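# Fold a box end flap and lock its tabs into the floor

## Task

On the box's upright end wall, bend the top flap over until both of its tabs sit fully inside the slots in the box floor. When finished, that end wall and both long side walls must stand upright, the corner flaps at that end must be tucked inward, and the box must rest on its bottom. Anything that stays in place only because the robot is holding it does not count.

## Robot and tools

ROBOT. Two arms, left_arm and right_arm, each a six-joint arm with a two-finger parallel gripper. Their bases sit in the scene frame at left_arm (-0.049, +0.239, 0) m, quat_wxyz (+0.997, 0, 0, -0.082), and right_arm (+0.015, -0.299, 0) m, quat_wxyz (+0.995, 0, 0, +0.100). Joint ranges in rad, base to hand: waist -2.618 to 3.054, shoulder 0 to 3.142, elbow 0 to 3.142, wrist pitch -1.571 to 1.571, wrist yaw -1.571 to 1.571, wrist roll -2.094 to 2.094. The elbow cannot quite straighten.

FRAMES. A single scene frame is used for all poses. Its origin is on the tabletop midway between the arms, +x reaches out over the table, +z is up, and left_arm is on the +y side. The arm names do not indicate which side of an image they appear on. In the gripper frame, the fingers extend along +z and close along y. end_effector_position is the point between the finger pads, roughly 1 cm behind the tips. Reported hand positions may be slightly wrong, more so at long reach, and motions usually finish a centimetre or more off, mostly too low.

ROW FORMAT. Each row is one flat list of 16 numbers covering both arms, even when only one arm moves: x, y, z, qw, qx, qy, qz, opening for left_arm, then the same eight for right_arm. x, y, z are an absolute target position in metres in the scene frame. qw, qx, qy, qz are an absolute target orientation, scalar first, in the scene frame. Opening runs from -1 (closed) to +1 (fully open, 0.094 m). To hold an arm still, repeat its last reported pose and the opening it should keep. To keep an orientation fixed, resend the same quaternion rather than copying a drifted reported one.

TOOLS.
execute_actions(actions): actions is a list of up to 15 actions. Each action is a list of up to 15 rows, and each row runs for one control step of 1/30 s. A short action repeats its last row until it has filled 15 steps, so one action lasts 0.5 s. An empty list only returns the current state and images. An action is rejected for both arms if any target lies more than 0.6 m from the gripper's current position along any of that gripper's own axes. If the first action fails this check, or any action is malformed, the whole call does nothing. On every step the command is clipped to within 70 mm and 16 degrees of the measured pose. Inverse kinematics then gives position priority over orientation, so a distant target needs several actions.
move(target, speed, blocking): target is one 16-number row of absolute poses. Each gripper travels in a straight line, all arms finishing together, over 0.5 to 10 s. If the path needs longer, it stops short at 10 s. speed is the top path speed in m/s, from 0.002 to 0.5, default 0.25; rotation is limited to twice that value in rad/s. Grippers may lag, stray, or overshoot the speed, especially near full reach. Paths do not avoid obstacles or the other arm. Moving faster, or aiming deeper past a contact, gives a harder hit or push. The opening is applied at the start. With blocking=false the call returns after 0.5 s. Until a result shows the move has ended, use wait or stop before sending other motion.
wait(seconds): 0 to 10 s. Both arms keep their last command and any running move continues.
stop(): brakes a running move. Braking needs some distance, and the fingers keep moving.
zoom_image(camera, region): enlarges [x0, y0, x1, y1] pixels (at most 504x504) of the latest image from cam_head_left, cam_head_right, cam_high, cam_low, cam_left_wrist or cam_right_wrist.
read_manual(section): returns only licence texts.
finished_scene(scene): ends the current scene and cannot be undone. Call it only once the fold holds with no help from the robot.

RESULTS. A state line `left_arm: …` | `right_arm: …` gives each gripper's position and quat_wxyz. A 'Hand target' line shows the clipped pose the controller is currently driving toward. grip_measured is the finger opening on the command scale; each gripper's offset can be up to about 1 mm. Step readings list positions, and HELD marks a step where that arm was held back. 'pose unreachable' means a clearance check changed or blocked that arm's command. The move: line reports the outcome (done, off_target, moving, held, fault), any limits (paced = pose clipped, held = steps blocked, after which a sudden fast jump may follow), and each gripper's distance from its target. FAULT or OVER-TEMPERATURE FAULT lines mean that arm was stopped. MOTOR HOT appears from 75 °C; at 90 °C that arm pauses for 10 s, and at 100 °C it goes limp and falls.

GRIPPING. To hold something, command about 0.03 below grip_measured for a firm grip, or less for a lighter one. Pad force tops out around 50 to 62 N and is lower on parts thinner than about 2 mm. Occasional outside tugs can pull at a held part or push loose items.

AVOID. Do not let anything leave the table. Do not let the arms collide or press on each other. Avoid drops, slams, hard impacts and heavy pressing on the cardboard; approach contacts slowly with targets only slightly past the surface. Do not hold loads for long, because motors heat even while you are thinking. After pushing the tabs in, release and back away, then confirm the flap stays in place on its own before finishing.

Each tool is called by a JSON object that holds its "fn" and its "kwargs", one argument or row to a line.

## Session

{"fn": "execute_actions", "kwargs": {
  "actions": []
}}

Scene clock: 0.00 s.
left_arm: end_effector_position=(+0.3245, +0.1694, +0.4013) grip_measured=+1.000 end_effector_quat_wxyz=(+0.698, +0.074, +0.709, -0.062) | right_arm: end_effector_position=(+0.3949, -0.2268, +0.4009) grip_measured=+1.000 end_effector_quat_wxyz=(+0.699, -0.064, +0.709, +0.068)
Joint positions: left_arm=[-0.016  1.041  1.037 -0.014  0.013  0.016  0.094] | right_arm=[-0.015  1.064  1.044  0.006 -0.003  0.007  0.094]
Joint velocities: left_arm=[-0.007 -0.012  0.022  0.007 -0.022 -0.051  0.   ] | right_arm=[-0.007 -0.017 -0.007 -0.022  0.007 -0.11   0.   ]
Motor temperatures (°C, as the motors report them): left_arm=[23 31 23 24 21 19] | right_arm=[23 28 25 25 21 20]
Hand target (left_arm): +0.323, +0.170, +0.400; +0.695, +0.074, +0.713, -0.062
Hand target (right_arm): +0.393, -0.227, +0.406; +0.702, -0.063, +0.706, +0.069

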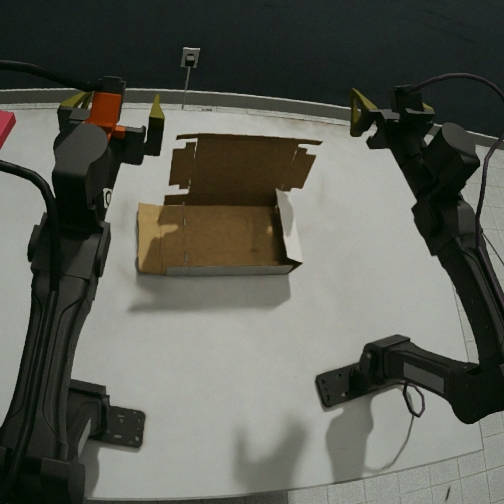

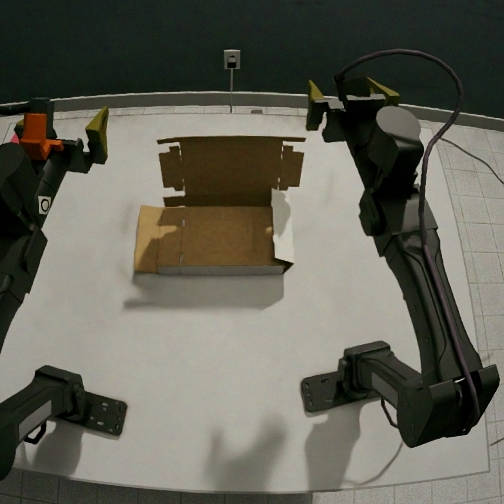

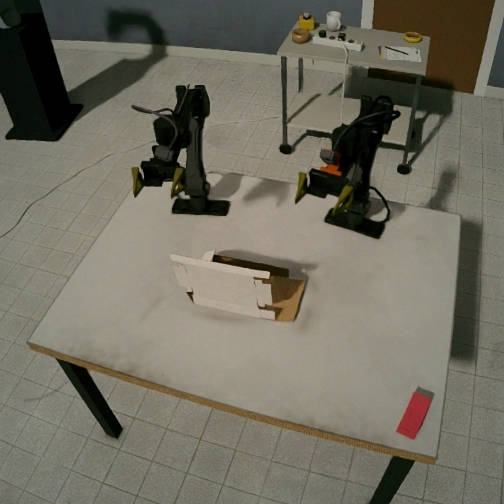

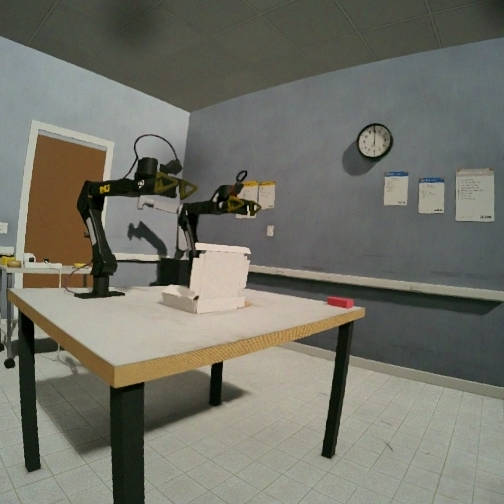

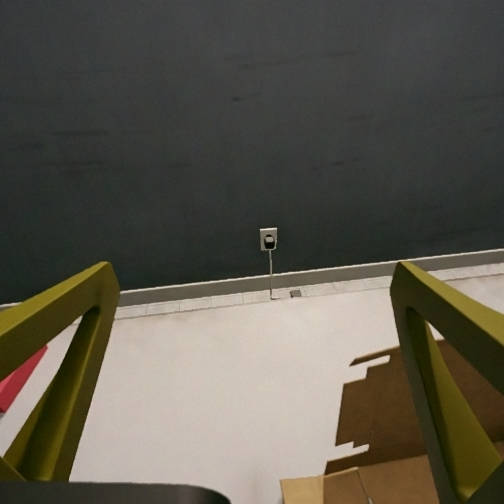

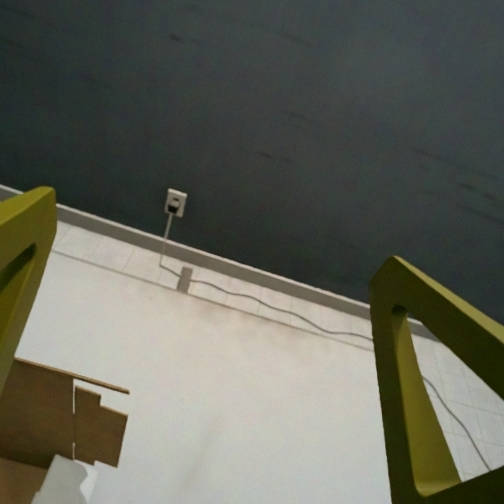

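{"fn": "zoom_image", "kwargs": {
  "camera": "cam_head_right",
  "region": [120,120,320,300]
}}

{"fn": "zoom_image", "kwargs": {
  "camera": "cam_head_left",
  "region": [130,120,330,300]
}}

{"fn": "zoom_image", "kwargs": {
  "camera": "cam_low",
  "region": [150,230,270,320]
}}

Region (120, 120, 320, 300) of cam_head_right's 504x504 image, scaled by 2.520, with more detail than that image has; it fills the top 454 rows of this view, and the rest is white.

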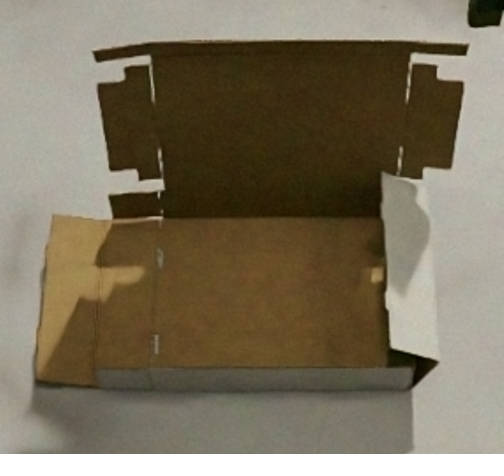

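Region (130, 120, 330, 300) of cam_head_left's 504x504 image, scaled by 2.520, with more detail than that image has; it fills the top 454 rows of this view, and the rest is white.

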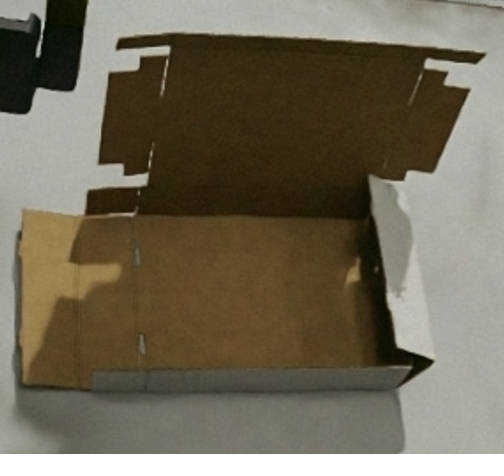

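Region (150, 230, 270, 320) of cam_low's 504x504 image, scaled by 4.200, with more detail than that image has; it fills the top 378 rows of this view, and the rest is white.

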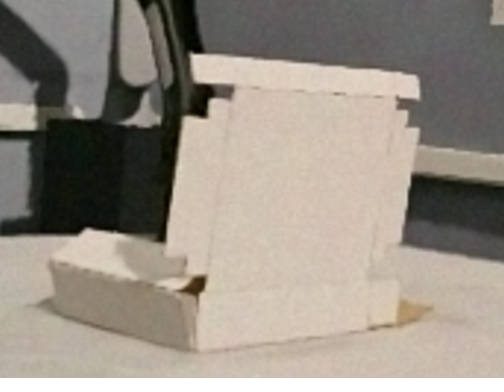

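{"fn": "move", "kwargs": {
  "target": [0.24,0.16,0.2,0,0,0.84,-0.54,-1,0.25,-0.32,0.2,0.247,0.078,0.921,0.291,-1]
}}

{"fn": "move", "kwargs": {
  "target": [0.29,0.03,0.10,0,0,0.819,-0.574,-1,0.33,-0.27,0.07,0.247,0.078,0.921,0.291,-1],
  "speed": 0.15
}}

Scene clock: 10.43 s.
left_arm: end_effector_position=(+0.2390, +0.1596, +0.2113) grip_measured=-0.997 end_effector_quat_wxyz=(+0.049, -0.013, +0.847, -0.529) | right_arm: end_effector_position=(+0.2439, -0.3195, +0.1960) grip_measured=-0.997 end_effector_quat_wxyz=(+0.244, +0.084, +0.922, +0.289)
Joint positions: left_arm=[ 0.449  1.707  1.367 -1.578  1.088  0.466  0.   ] | right_arm=[-0.862  1.173  1.056 -1.327 -0.767 -0.431  0.   ]
Joint velocities: left_arm=[-0.007 -0.007 -0.002 -0.007  0.037 -0.022 -0.   ] | right_arm=[ 0.007  0.007  0.002 -0.022 -0.007 -0.007  0.001]
Motor temperatures (°C, as the motors report them): left_arm=[23 31 25 26 21 19] | right_arm=[23 28 27 27 21 20]
Hand target (left_arm): +0.239, +0.161, +0.208; +0.044, -0.023, +0.841, -0.539
Hand target (right_arm): +0.246, -0.320, +0.203; +0.249, +0.083, +0.919, +0.295
Off the commanded pose (left_arm): 0.011 m, 6 deg.
Off the commanded pose (right_arm): 0.007 m, 1 deg.
joint sent to its limit (left arm) — the command would take joint 4 (wrist pitch) past its lower limit, so that joint was sent only as far as its limit.
move: off_target (left_arm)
camera_calibration (this result's frames):
cam_left_wrist: T_world_to_cam=[[-0.0439607, -0.484711, 0.873569, -0.0982871], [-0.849533, 0.478262, 0.222618, 0.0953807], [-0.5257, -0.73234, -0.432802, 0.452671], [0, 0, 0, 1]] pos_world=[0.314677, 0.238251, 0.260544]
cam_right_wrist: T_world_to_cam=[[0.209498, -0.899165, -0.384204, -0.268806], [-0.951066, -0.278646, 0.133528, 0.117888], [-0.22712, 0.33743, -0.913541, 0.441663], [0, 0, 0, 1]] pos_world=[0.268744, -0.357882, 0.28446]

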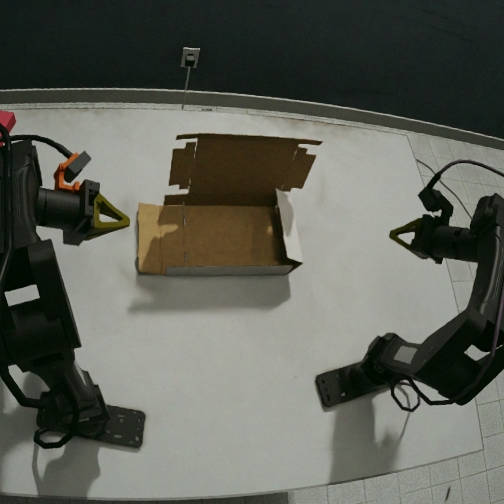

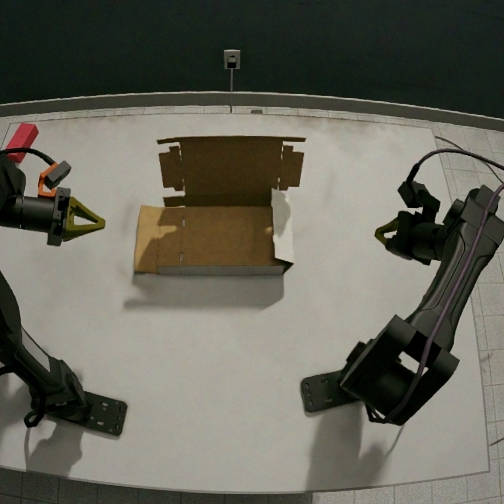

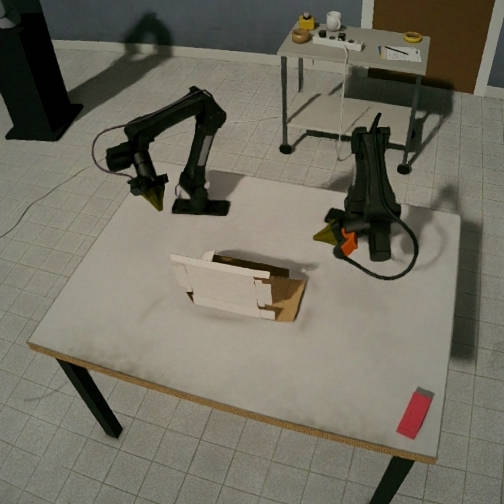

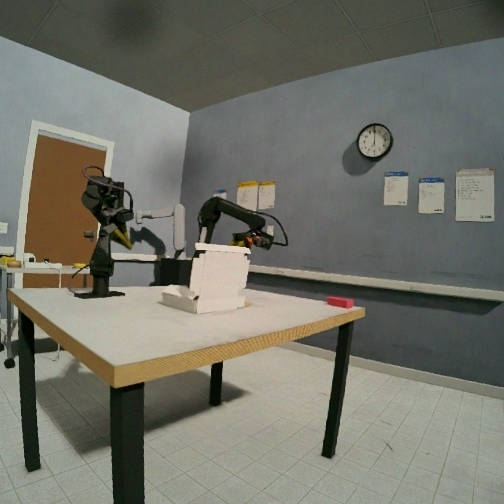

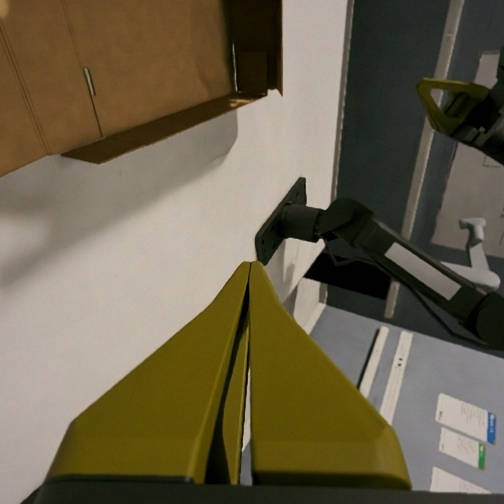

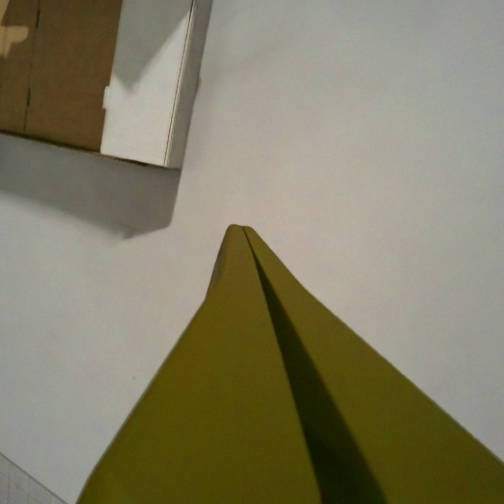

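Scene clock: 12.43 s.
left_arm: end_effector_position=(+0.2923, +0.0341, +0.0970) grip_measured=-0.997 end_effector_quat_wxyz=(+0.001, -0.001, +0.824, -0.566) | right_arm: end_effector_position=(+0.3289, -0.2730, +0.0726) grip_measured=-0.997 end_effector_quat_wxyz=(+0.249, +0.079, +0.922, +0.286)
Joint positions: left_arm=[ 0.05   1.926  1.107 -0.456  1.186 -0.318  0.   ] | right_arm=[-0.469  1.408  0.687 -0.386 -0.65   0.06   0.   ]
Joint velocities: left_arm=[ 0.002  0.007 -0.012 -0.007  0.066 -0.081 -0.001] | right_arm=[-0.017  0.012  0.017  0.066  0.125 -0.051  0.   ]
Motor temperatures (°C, as the motors report them): left_arm=[23 31 25 26 21 19] | right_arm=[23 28 27 27 21 20]
Hand target (left_arm): +0.286, +0.031, +0.099; -0.004, +0.001, +0.820, -0.572
Hand target (right_arm): +0.328, -0.270, +0.069; +0.245, +0.078, +0.922, +0.289
Off the commanded pose (left_arm): 0.006 m, 1 deg.
Off the commanded pose (right_arm): 0.004 m, 1 deg.
move: done
camera_calibration (this result's frames):
cam_left_wrist: T_world_to_cam=[[-0.0163127, -0.403683, 0.914753, -0.071799], [-0.795909, 0.558995, 0.232493, 0.206726], [-0.605196, -0.724268, -0.330414, 0.352411], [0, 0, 0, 1]] pos_world=[0.376641, 0.110698, 0.134058]
cam_right_wrist: T_world_to_cam=[[0.218127, -0.901133, -0.374674, -0.296268], [-0.951191, -0.282186, 0.124926, 0.227866], [-0.218303, 0.329137, -0.918702, 0.327754], [0, 0, 0, 1]] pos_world=[0.352917, -0.310552, 0.161638]

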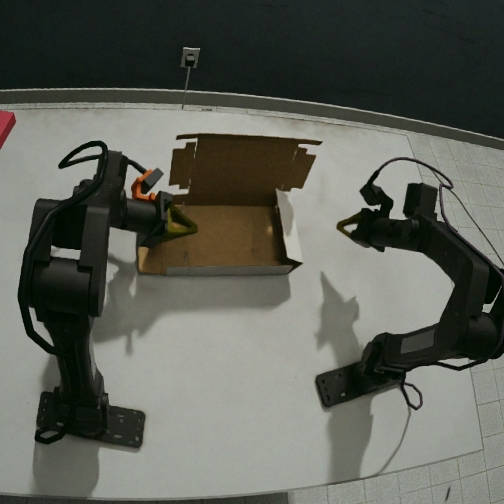

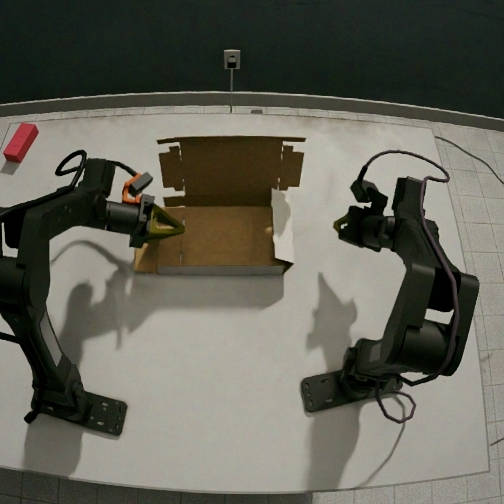

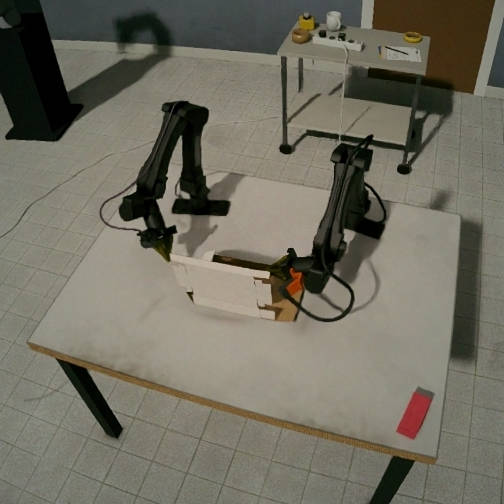

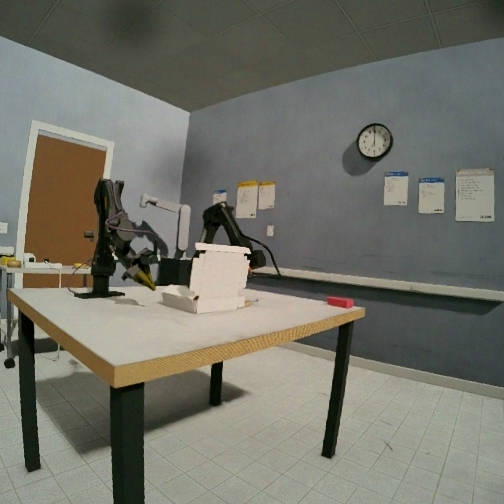

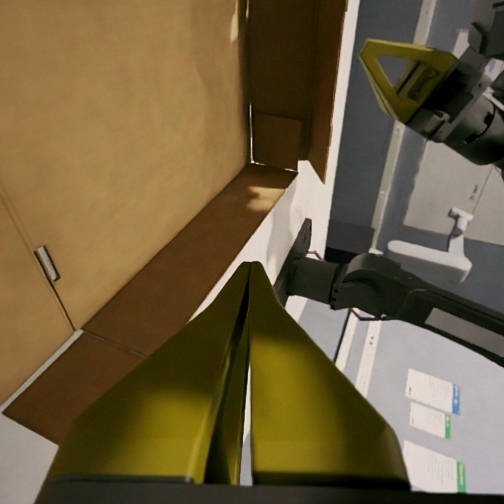

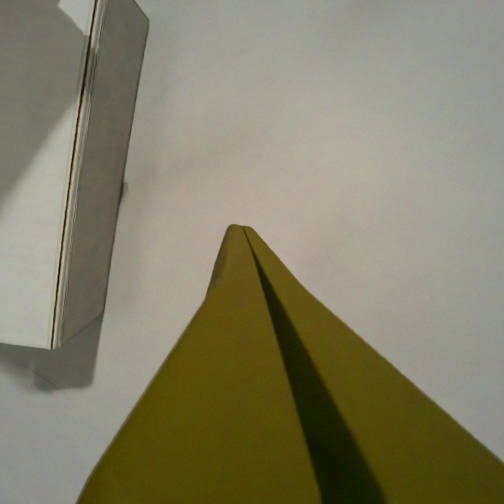

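{"fn": "move", "kwargs": {
  "target": [0.265,0.0,0.11,0,0.707,0.707,0,0.1,0.33,-0.25,0.13,-0.087,0.4925,0.853,0.15,-1],
  "speed": 0.2
}}

{"fn": "move", "kwargs": {
  "target": [0.265,0.0,0.03,0,0.707,0.707,0,0.1,0.35,-0.15,0.13,-0.087,0.4925,0.853,0.15,-1],
  "speed": 0.08
}}

Scene clock: 22.50 s.
left_arm: end_effector_position=(+0.2629, +0.0056, +0.1021) grip_measured=+0.098 end_effector_quat_wxyz=(-0.019, +0.703, +0.711, -0.006) | right_arm: end_effector_position=(+0.3308, -0.2519, +0.1266) grip_measured=-0.997 end_effector_quat_wxyz=(-0.082, +0.494, +0.852, +0.152)
Joint positions: left_arm=[-0.476  2.075  1.837 -1.373  0.007  0.919  0.052] | right_arm=[-0.246  1.735  1.436 -1.279 -0.348  1.004  0.   ]
Joint velocities: left_arm=[-0.007  0.007  0.002 -0.007 -0.051 -0.037 -0.001] | right_arm=[-0.002 -0.007  0.007  0.007 -0.007  0.066 -0.   ]
Motor temperatures (°C, as the motors report them): left_arm=[23 34 25 26 21 19] | right_arm=[23 29 27 27 21 20]
Hand target (left_arm): +0.264, +0.003, +0.109; -0.009, +0.709, +0.705, -0.003
Hand target (right_arm): +0.332, -0.250, +0.129; -0.085, +0.494, +0.853, +0.147
Off the commanded pose (left_arm): 0.010 m, 2 deg.
Off the commanded pose (right_arm): 0.004 m, 1 deg.
move: done
camera_calibration (this result's frames):
cam_left_wrist: T_world_to_cam=[[-0.9999, 0.00768068, -0.0118927, 0.262432], [-0.00138118, 0.783109, 0.621882, -0.0518338], [0.0140898, 0.621837, -0.78302, 0.191512], [0, 0, 0, 1]] pos_world=[0.259636, -0.0805134, 0.185313]
cam_right_wrist: T_world_to_cam=[[-0.682301, -0.704521, -0.195233, 0.0671774], [-0.492321, 0.245371, 0.835112, 0.120065], [-0.540449, 0.665915, -0.514268, 0.511055], [0, 0, 0, 1]] pos_world=[0.381145, -0.322452, 0.175666]

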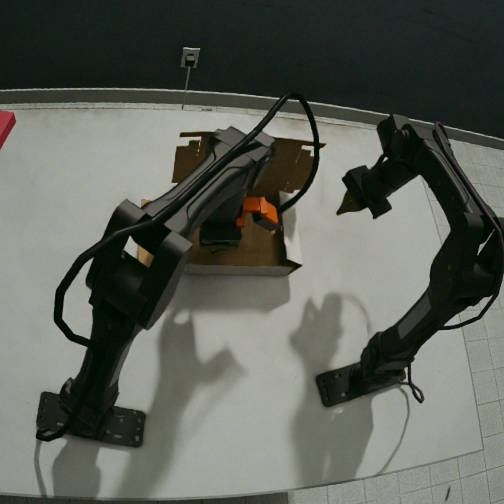

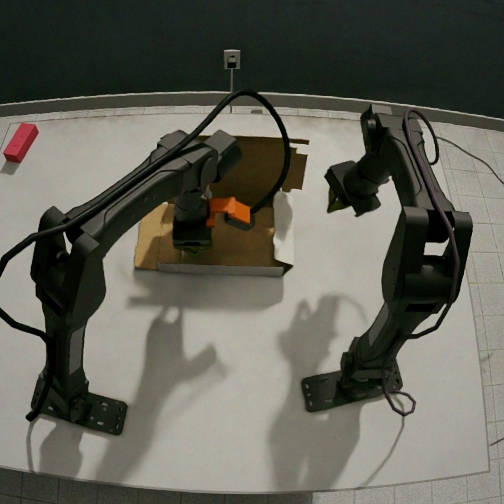

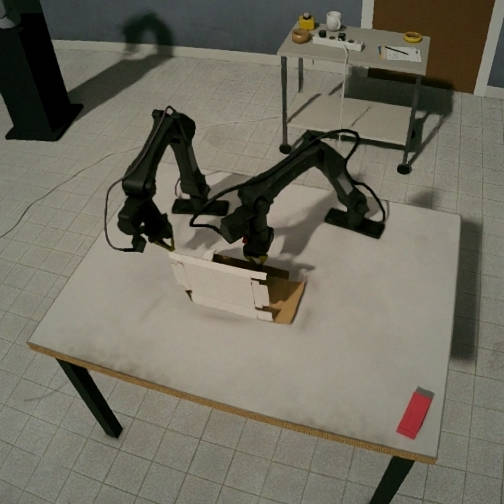

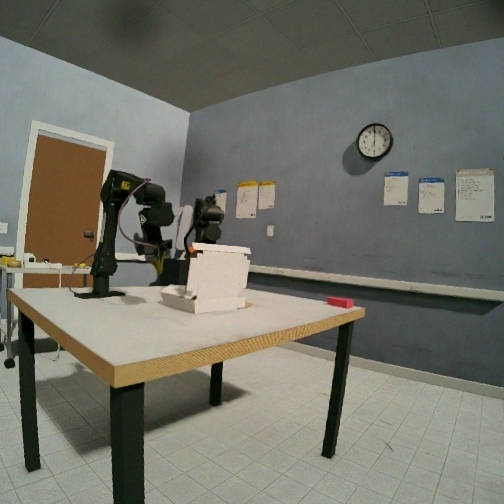

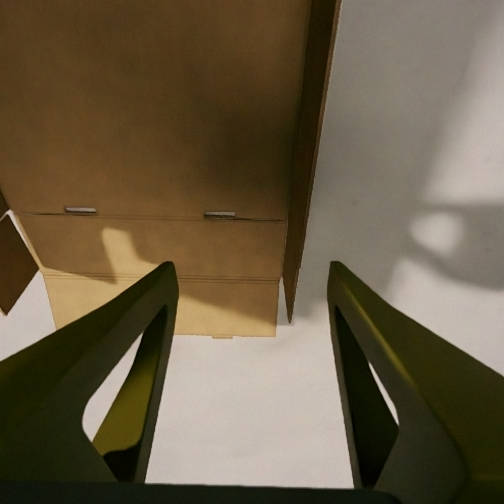

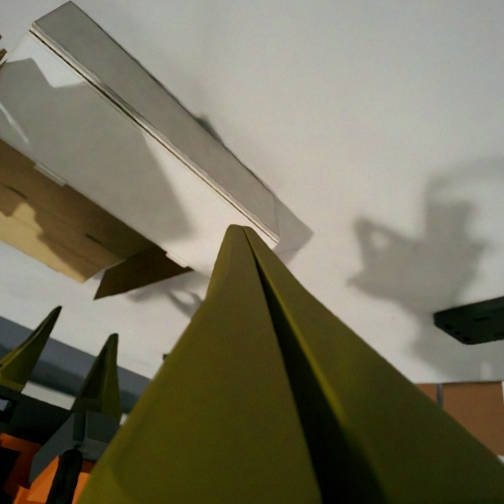

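Scene clock: 24.20 s.
left_arm: end_effector_position=(+0.2651, +0.0045, +0.0576) grip_measured=+0.098 end_effector_quat_wxyz=(+0.006, +0.703, +0.711, -0.002) | right_arm: end_effector_position=(+0.3430, -0.1523, +0.1267) grip_measured=-0.997 end_effector_quat_wxyz=(-0.097, +0.492, +0.853, +0.143)
Joint positions: left_arm=[-0.476  2.051  1.624 -1.134  0.005  0.919  0.052] | right_arm=[ 0.052  1.828  1.55  -1.229 -0.341  1.309  0.   ]
Joint velocities: left_arm=[ 0.002 -0.017 -0.002 -0.022  0.051 -0.066 -0.001] | right_arm=[-0.012 -0.007 -0.007 -0.007 -0.066  0.022 -0.001]
Motor temperatures (°C, as the motors report them): left_arm=[23 34 25 26 21 19] | right_arm=[23 29 27 26 21 20]
Hand target (left_arm): +0.263, +0.001, +0.031; -0.002, +0.707, +0.707, +0.000
Hand target (right_arm): +0.351, -0.150, +0.129; -0.086, +0.492, +0.853, +0.148
Off the commanded pose (left_arm): 0.028 m, 1 deg.
Off the commanded pose (right_arm): 0.008 m, 1 deg.
move: off_target (left_arm)
camera_calibration (this result's frames):
cam_left_wrist: T_world_to_cam=[[-0.998528, 0.00678532, -0.053805, 0.26619], [-0.0268328, 0.80037, 0.598905, -0.015256], [0.0471277, 0.599467, -0.799011, 0.149606], [0, 0, 0, 1]] pos_world=[0.258339, -0.0792797, 0.142996]
cam_right_wrist: T_world_to_cam=[[-0.68109, -0.711839, -0.17147, 0.141201], [-0.466804, 0.241725, 0.850684, 0.0903334], [-0.564101, 0.659435, -0.496926, 0.456278], [0, 0, 0, 1]] pos_world=[0.395726, -0.22221, 0.174103]

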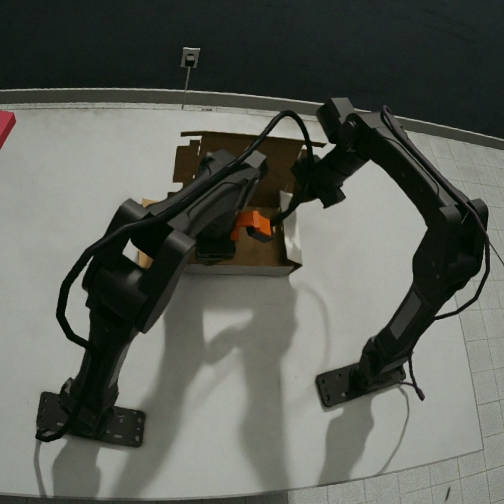

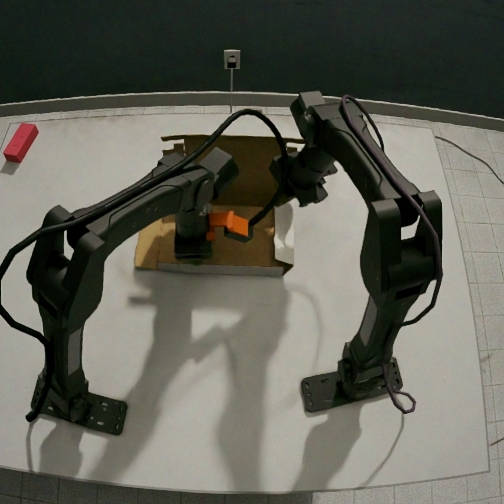

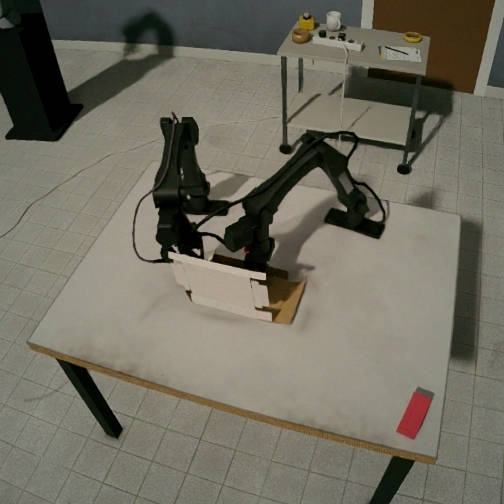

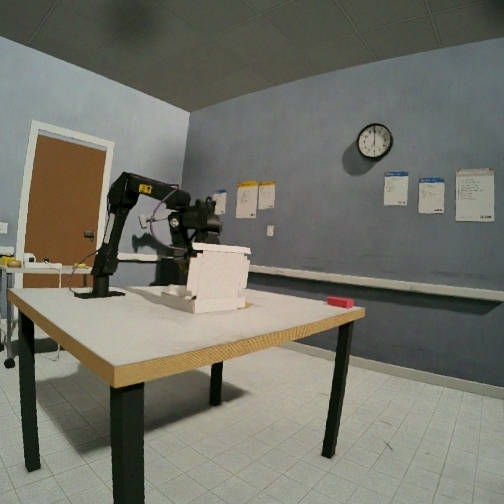

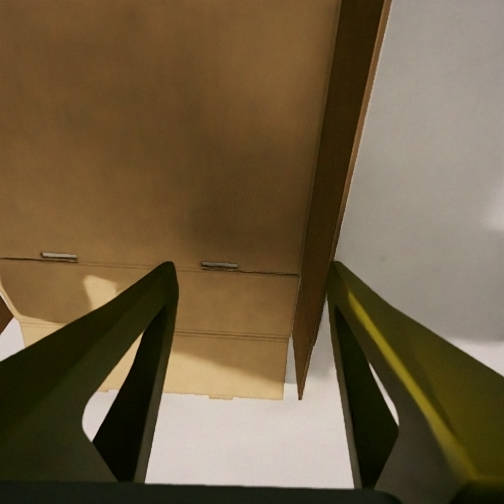

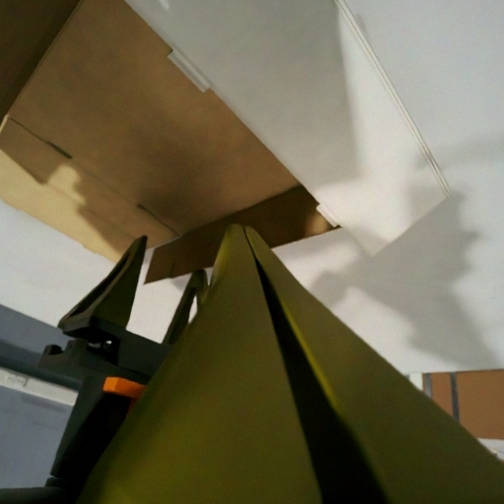

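{"fn": "move", "kwargs": {
  "target": [0.243,0.0,0.085,0,0.707,0.707,0,0.1,0.32,-0.17,0.13,-0.087,0.4925,0.853,0.15,-1],
  "speed": 0.05
}}

{"fn": "move", "kwargs": {
  "target": [0.24,0.0,0.032,0,0.707,0.707,0,0.1,0.32,-0.17,0.12,-0.087,0.4925,0.853,0.15,-1],
  "speed": 0.05
}}

Scene clock: 27.63 s.
left_arm: end_effector_position=(+0.2445, +0.0035, +0.0767) grip_measured=+0.098 end_effector_quat_wxyz=(-0.005, +0.707, +0.708, -0.002) | right_arm: end_effector_position=(+0.3183, -0.1674, +0.1264) grip_measured=-0.997 end_effector_quat_wxyz=(-0.098, +0.495, +0.852, +0.141)
Joint positions: left_arm=[-0.512  1.998  1.624 -1.208  0.003  0.893  0.052] | right_arm=[ 0.026  1.727  1.428 -1.219 -0.34   1.287  0.   ]
Joint velocities: left_arm=[ 0.007  0.012 -0.002  0.007  0.007 -0.022  0.001] | right_arm=[-0.012 -0.017 -0.007 -0.007  0.022  0.007 -0.   ]
Motor temperatures (°C, as the motors report them): left_arm=[23 34 25 26 21 19] | right_arm=[23 30 28 26 21 20]
Hand target (left_arm): +0.243, +0.001, +0.085; -0.000, +0.707, +0.707, +0.000
Hand target (right_arm): +0.320, -0.170, +0.130; -0.087, +0.493, +0.853, +0.150
Off the commanded pose (left_arm): 0.009 m, 1 deg.
Off the commanded pose (right_arm): 0.005 m, 2 deg.
move: done
camera_calibration (this result's frames):
cam_left_wrist: T_world_to_cam=[[-0.999148, 0.0166251, -0.0377791, 0.245549], [-0.00994608, 0.791348, 0.611286, -0.031497], [0.0400591, 0.611141, -0.790508, 0.167426], [0, 0, 0, 1]] pos_world=[0.23832, -0.0814779, 0.160882]
cam_right_wrist: T_world_to_cam=[[-0.685263, -0.709099, -0.166112, 0.114664], [-0.461736, 0.246616, 0.852045, 0.0816753], [-0.563218, 0.660574, -0.496414, 0.451979], [0, 0, 0, 1]] pos_world=[0.370851, -0.2374, 0.173825]

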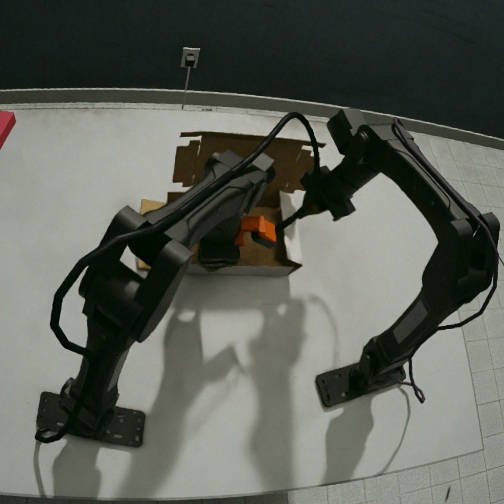

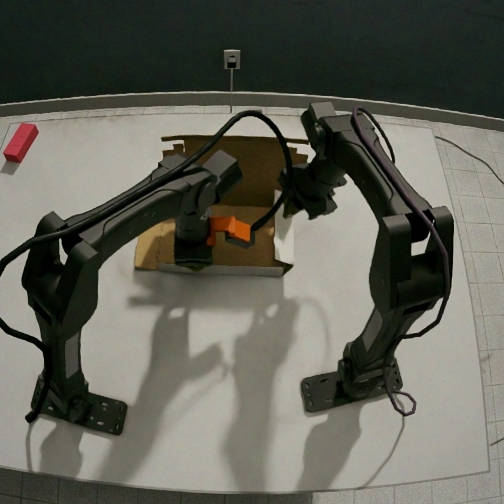

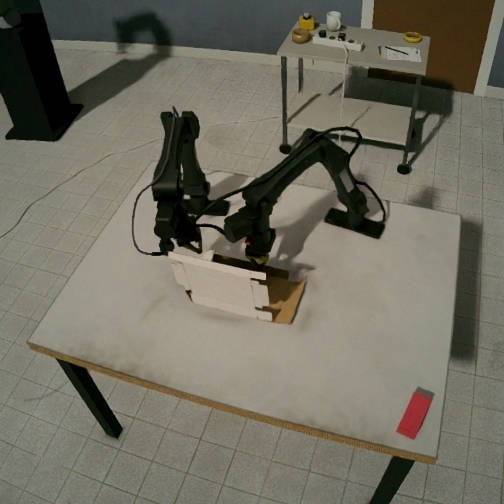

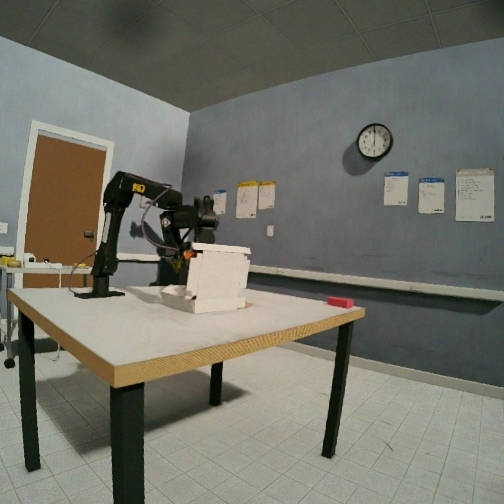

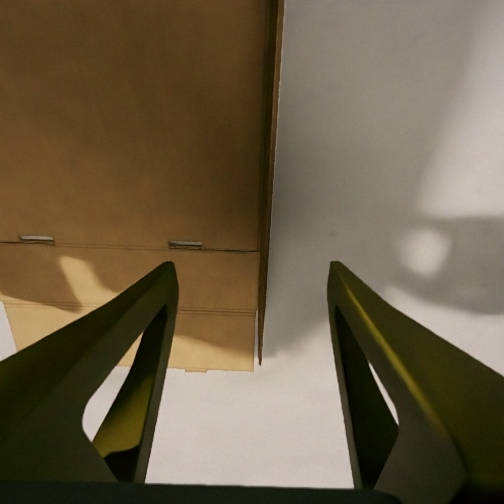

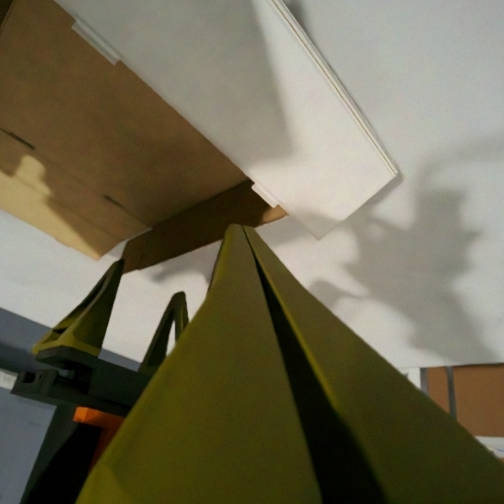

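Scene clock: 29.00 s.
left_arm: end_effector_position=(+0.2471, +0.0015, +0.0414) grip_measured=+0.098 end_effector_quat_wxyz=(+0.012, +0.705, +0.710, +0.000) | right_arm: end_effector_position=(+0.3180, -0.1675, +0.1166) grip_measured=-0.997 end_effector_quat_wxyz=(-0.097, +0.494, +0.852, +0.141)
Joint positions: left_arm=[-0.512  2.006  1.491 -1.033  0.002  0.887  0.052] | right_arm=[ 0.026  1.727  1.388 -1.178 -0.34   1.285  0.   ]
Joint velocities: left_arm=[ 0.002 -0.002 -0.002  0.007 -0.007 -0.081 -0.   ] | right_arm=[-0.012  0.012 -0.007  0.007  0.037  0.037 -0.001]
Motor temperatures (°C, as the motors report them): left_arm=[23 34 25 26 21 19] | right_arm=[23 30 27 26 21 20]
Hand target (left_arm): +0.240, +0.001, +0.032; -0.000, +0.707, +0.707, +0.000
Hand target (right_arm): +0.320, -0.170, +0.120; -0.087, +0.492, +0.853, +0.150
Off the commanded pose (left_arm): 0.012 m, 1 deg.
Off the commanded pose (right_arm): 0.005 m, 2 deg.
move: off_target (left_arm)
camera_calibration (this result's frames):
cam_left_wrist: T_world_to_cam=[[-0.997818, 0.00980246, -0.0652943, 0.247617], [-0.0309438, 0.804161, 0.593606, -0.0024368], [0.0583259, 0.594331, -0.802103, 0.136605], [0, 0, 0, 1]] pos_world=[0.239034, -0.0816561, 0.127185]
cam_right_wrist: T_world_to_cam=[[-0.68357, -0.710248, -0.168163, 0.112262], [-0.464307, 0.245378, 0.851004, 0.0906732], [-0.563161, 0.659801, -0.497507, 0.446933], [0, 0, 0, 1]] pos_world=[0.370534, -0.237402, 0.164067]

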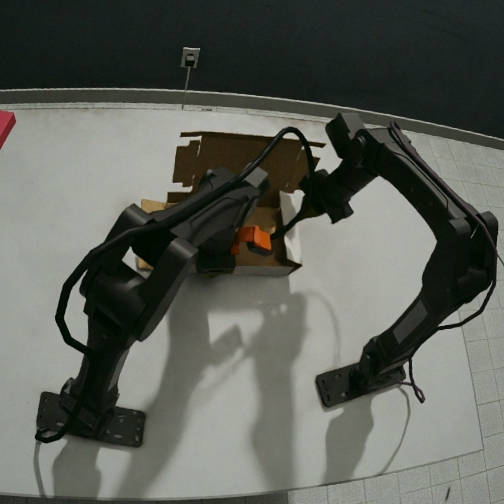

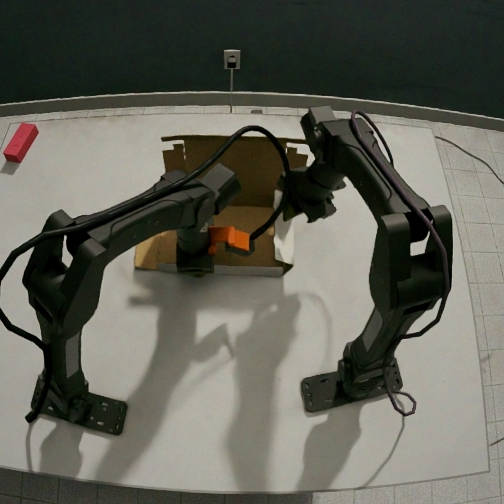

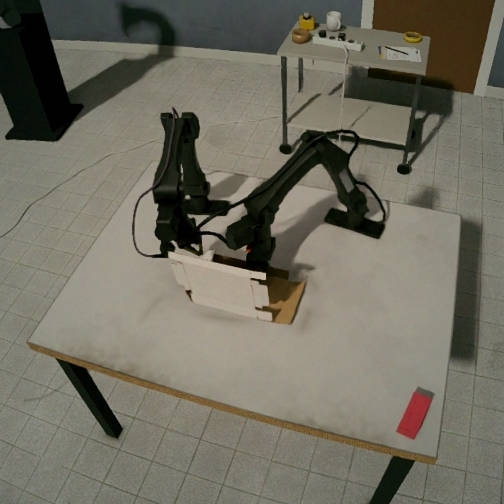

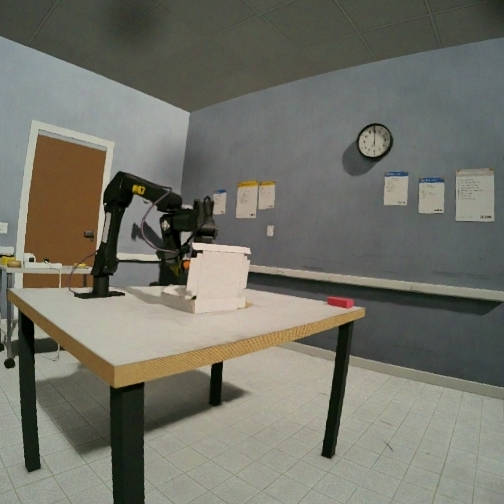

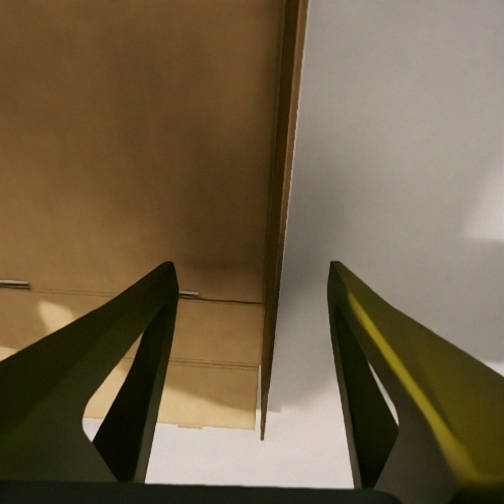

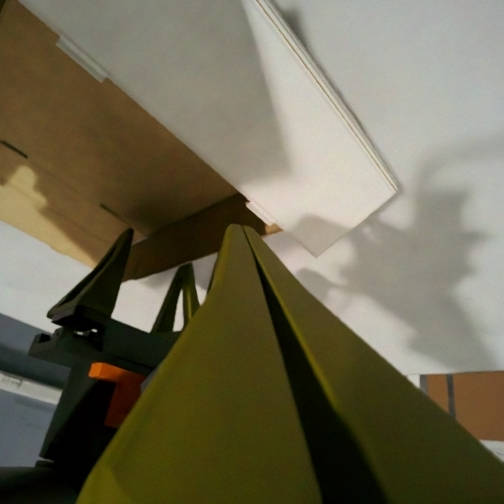

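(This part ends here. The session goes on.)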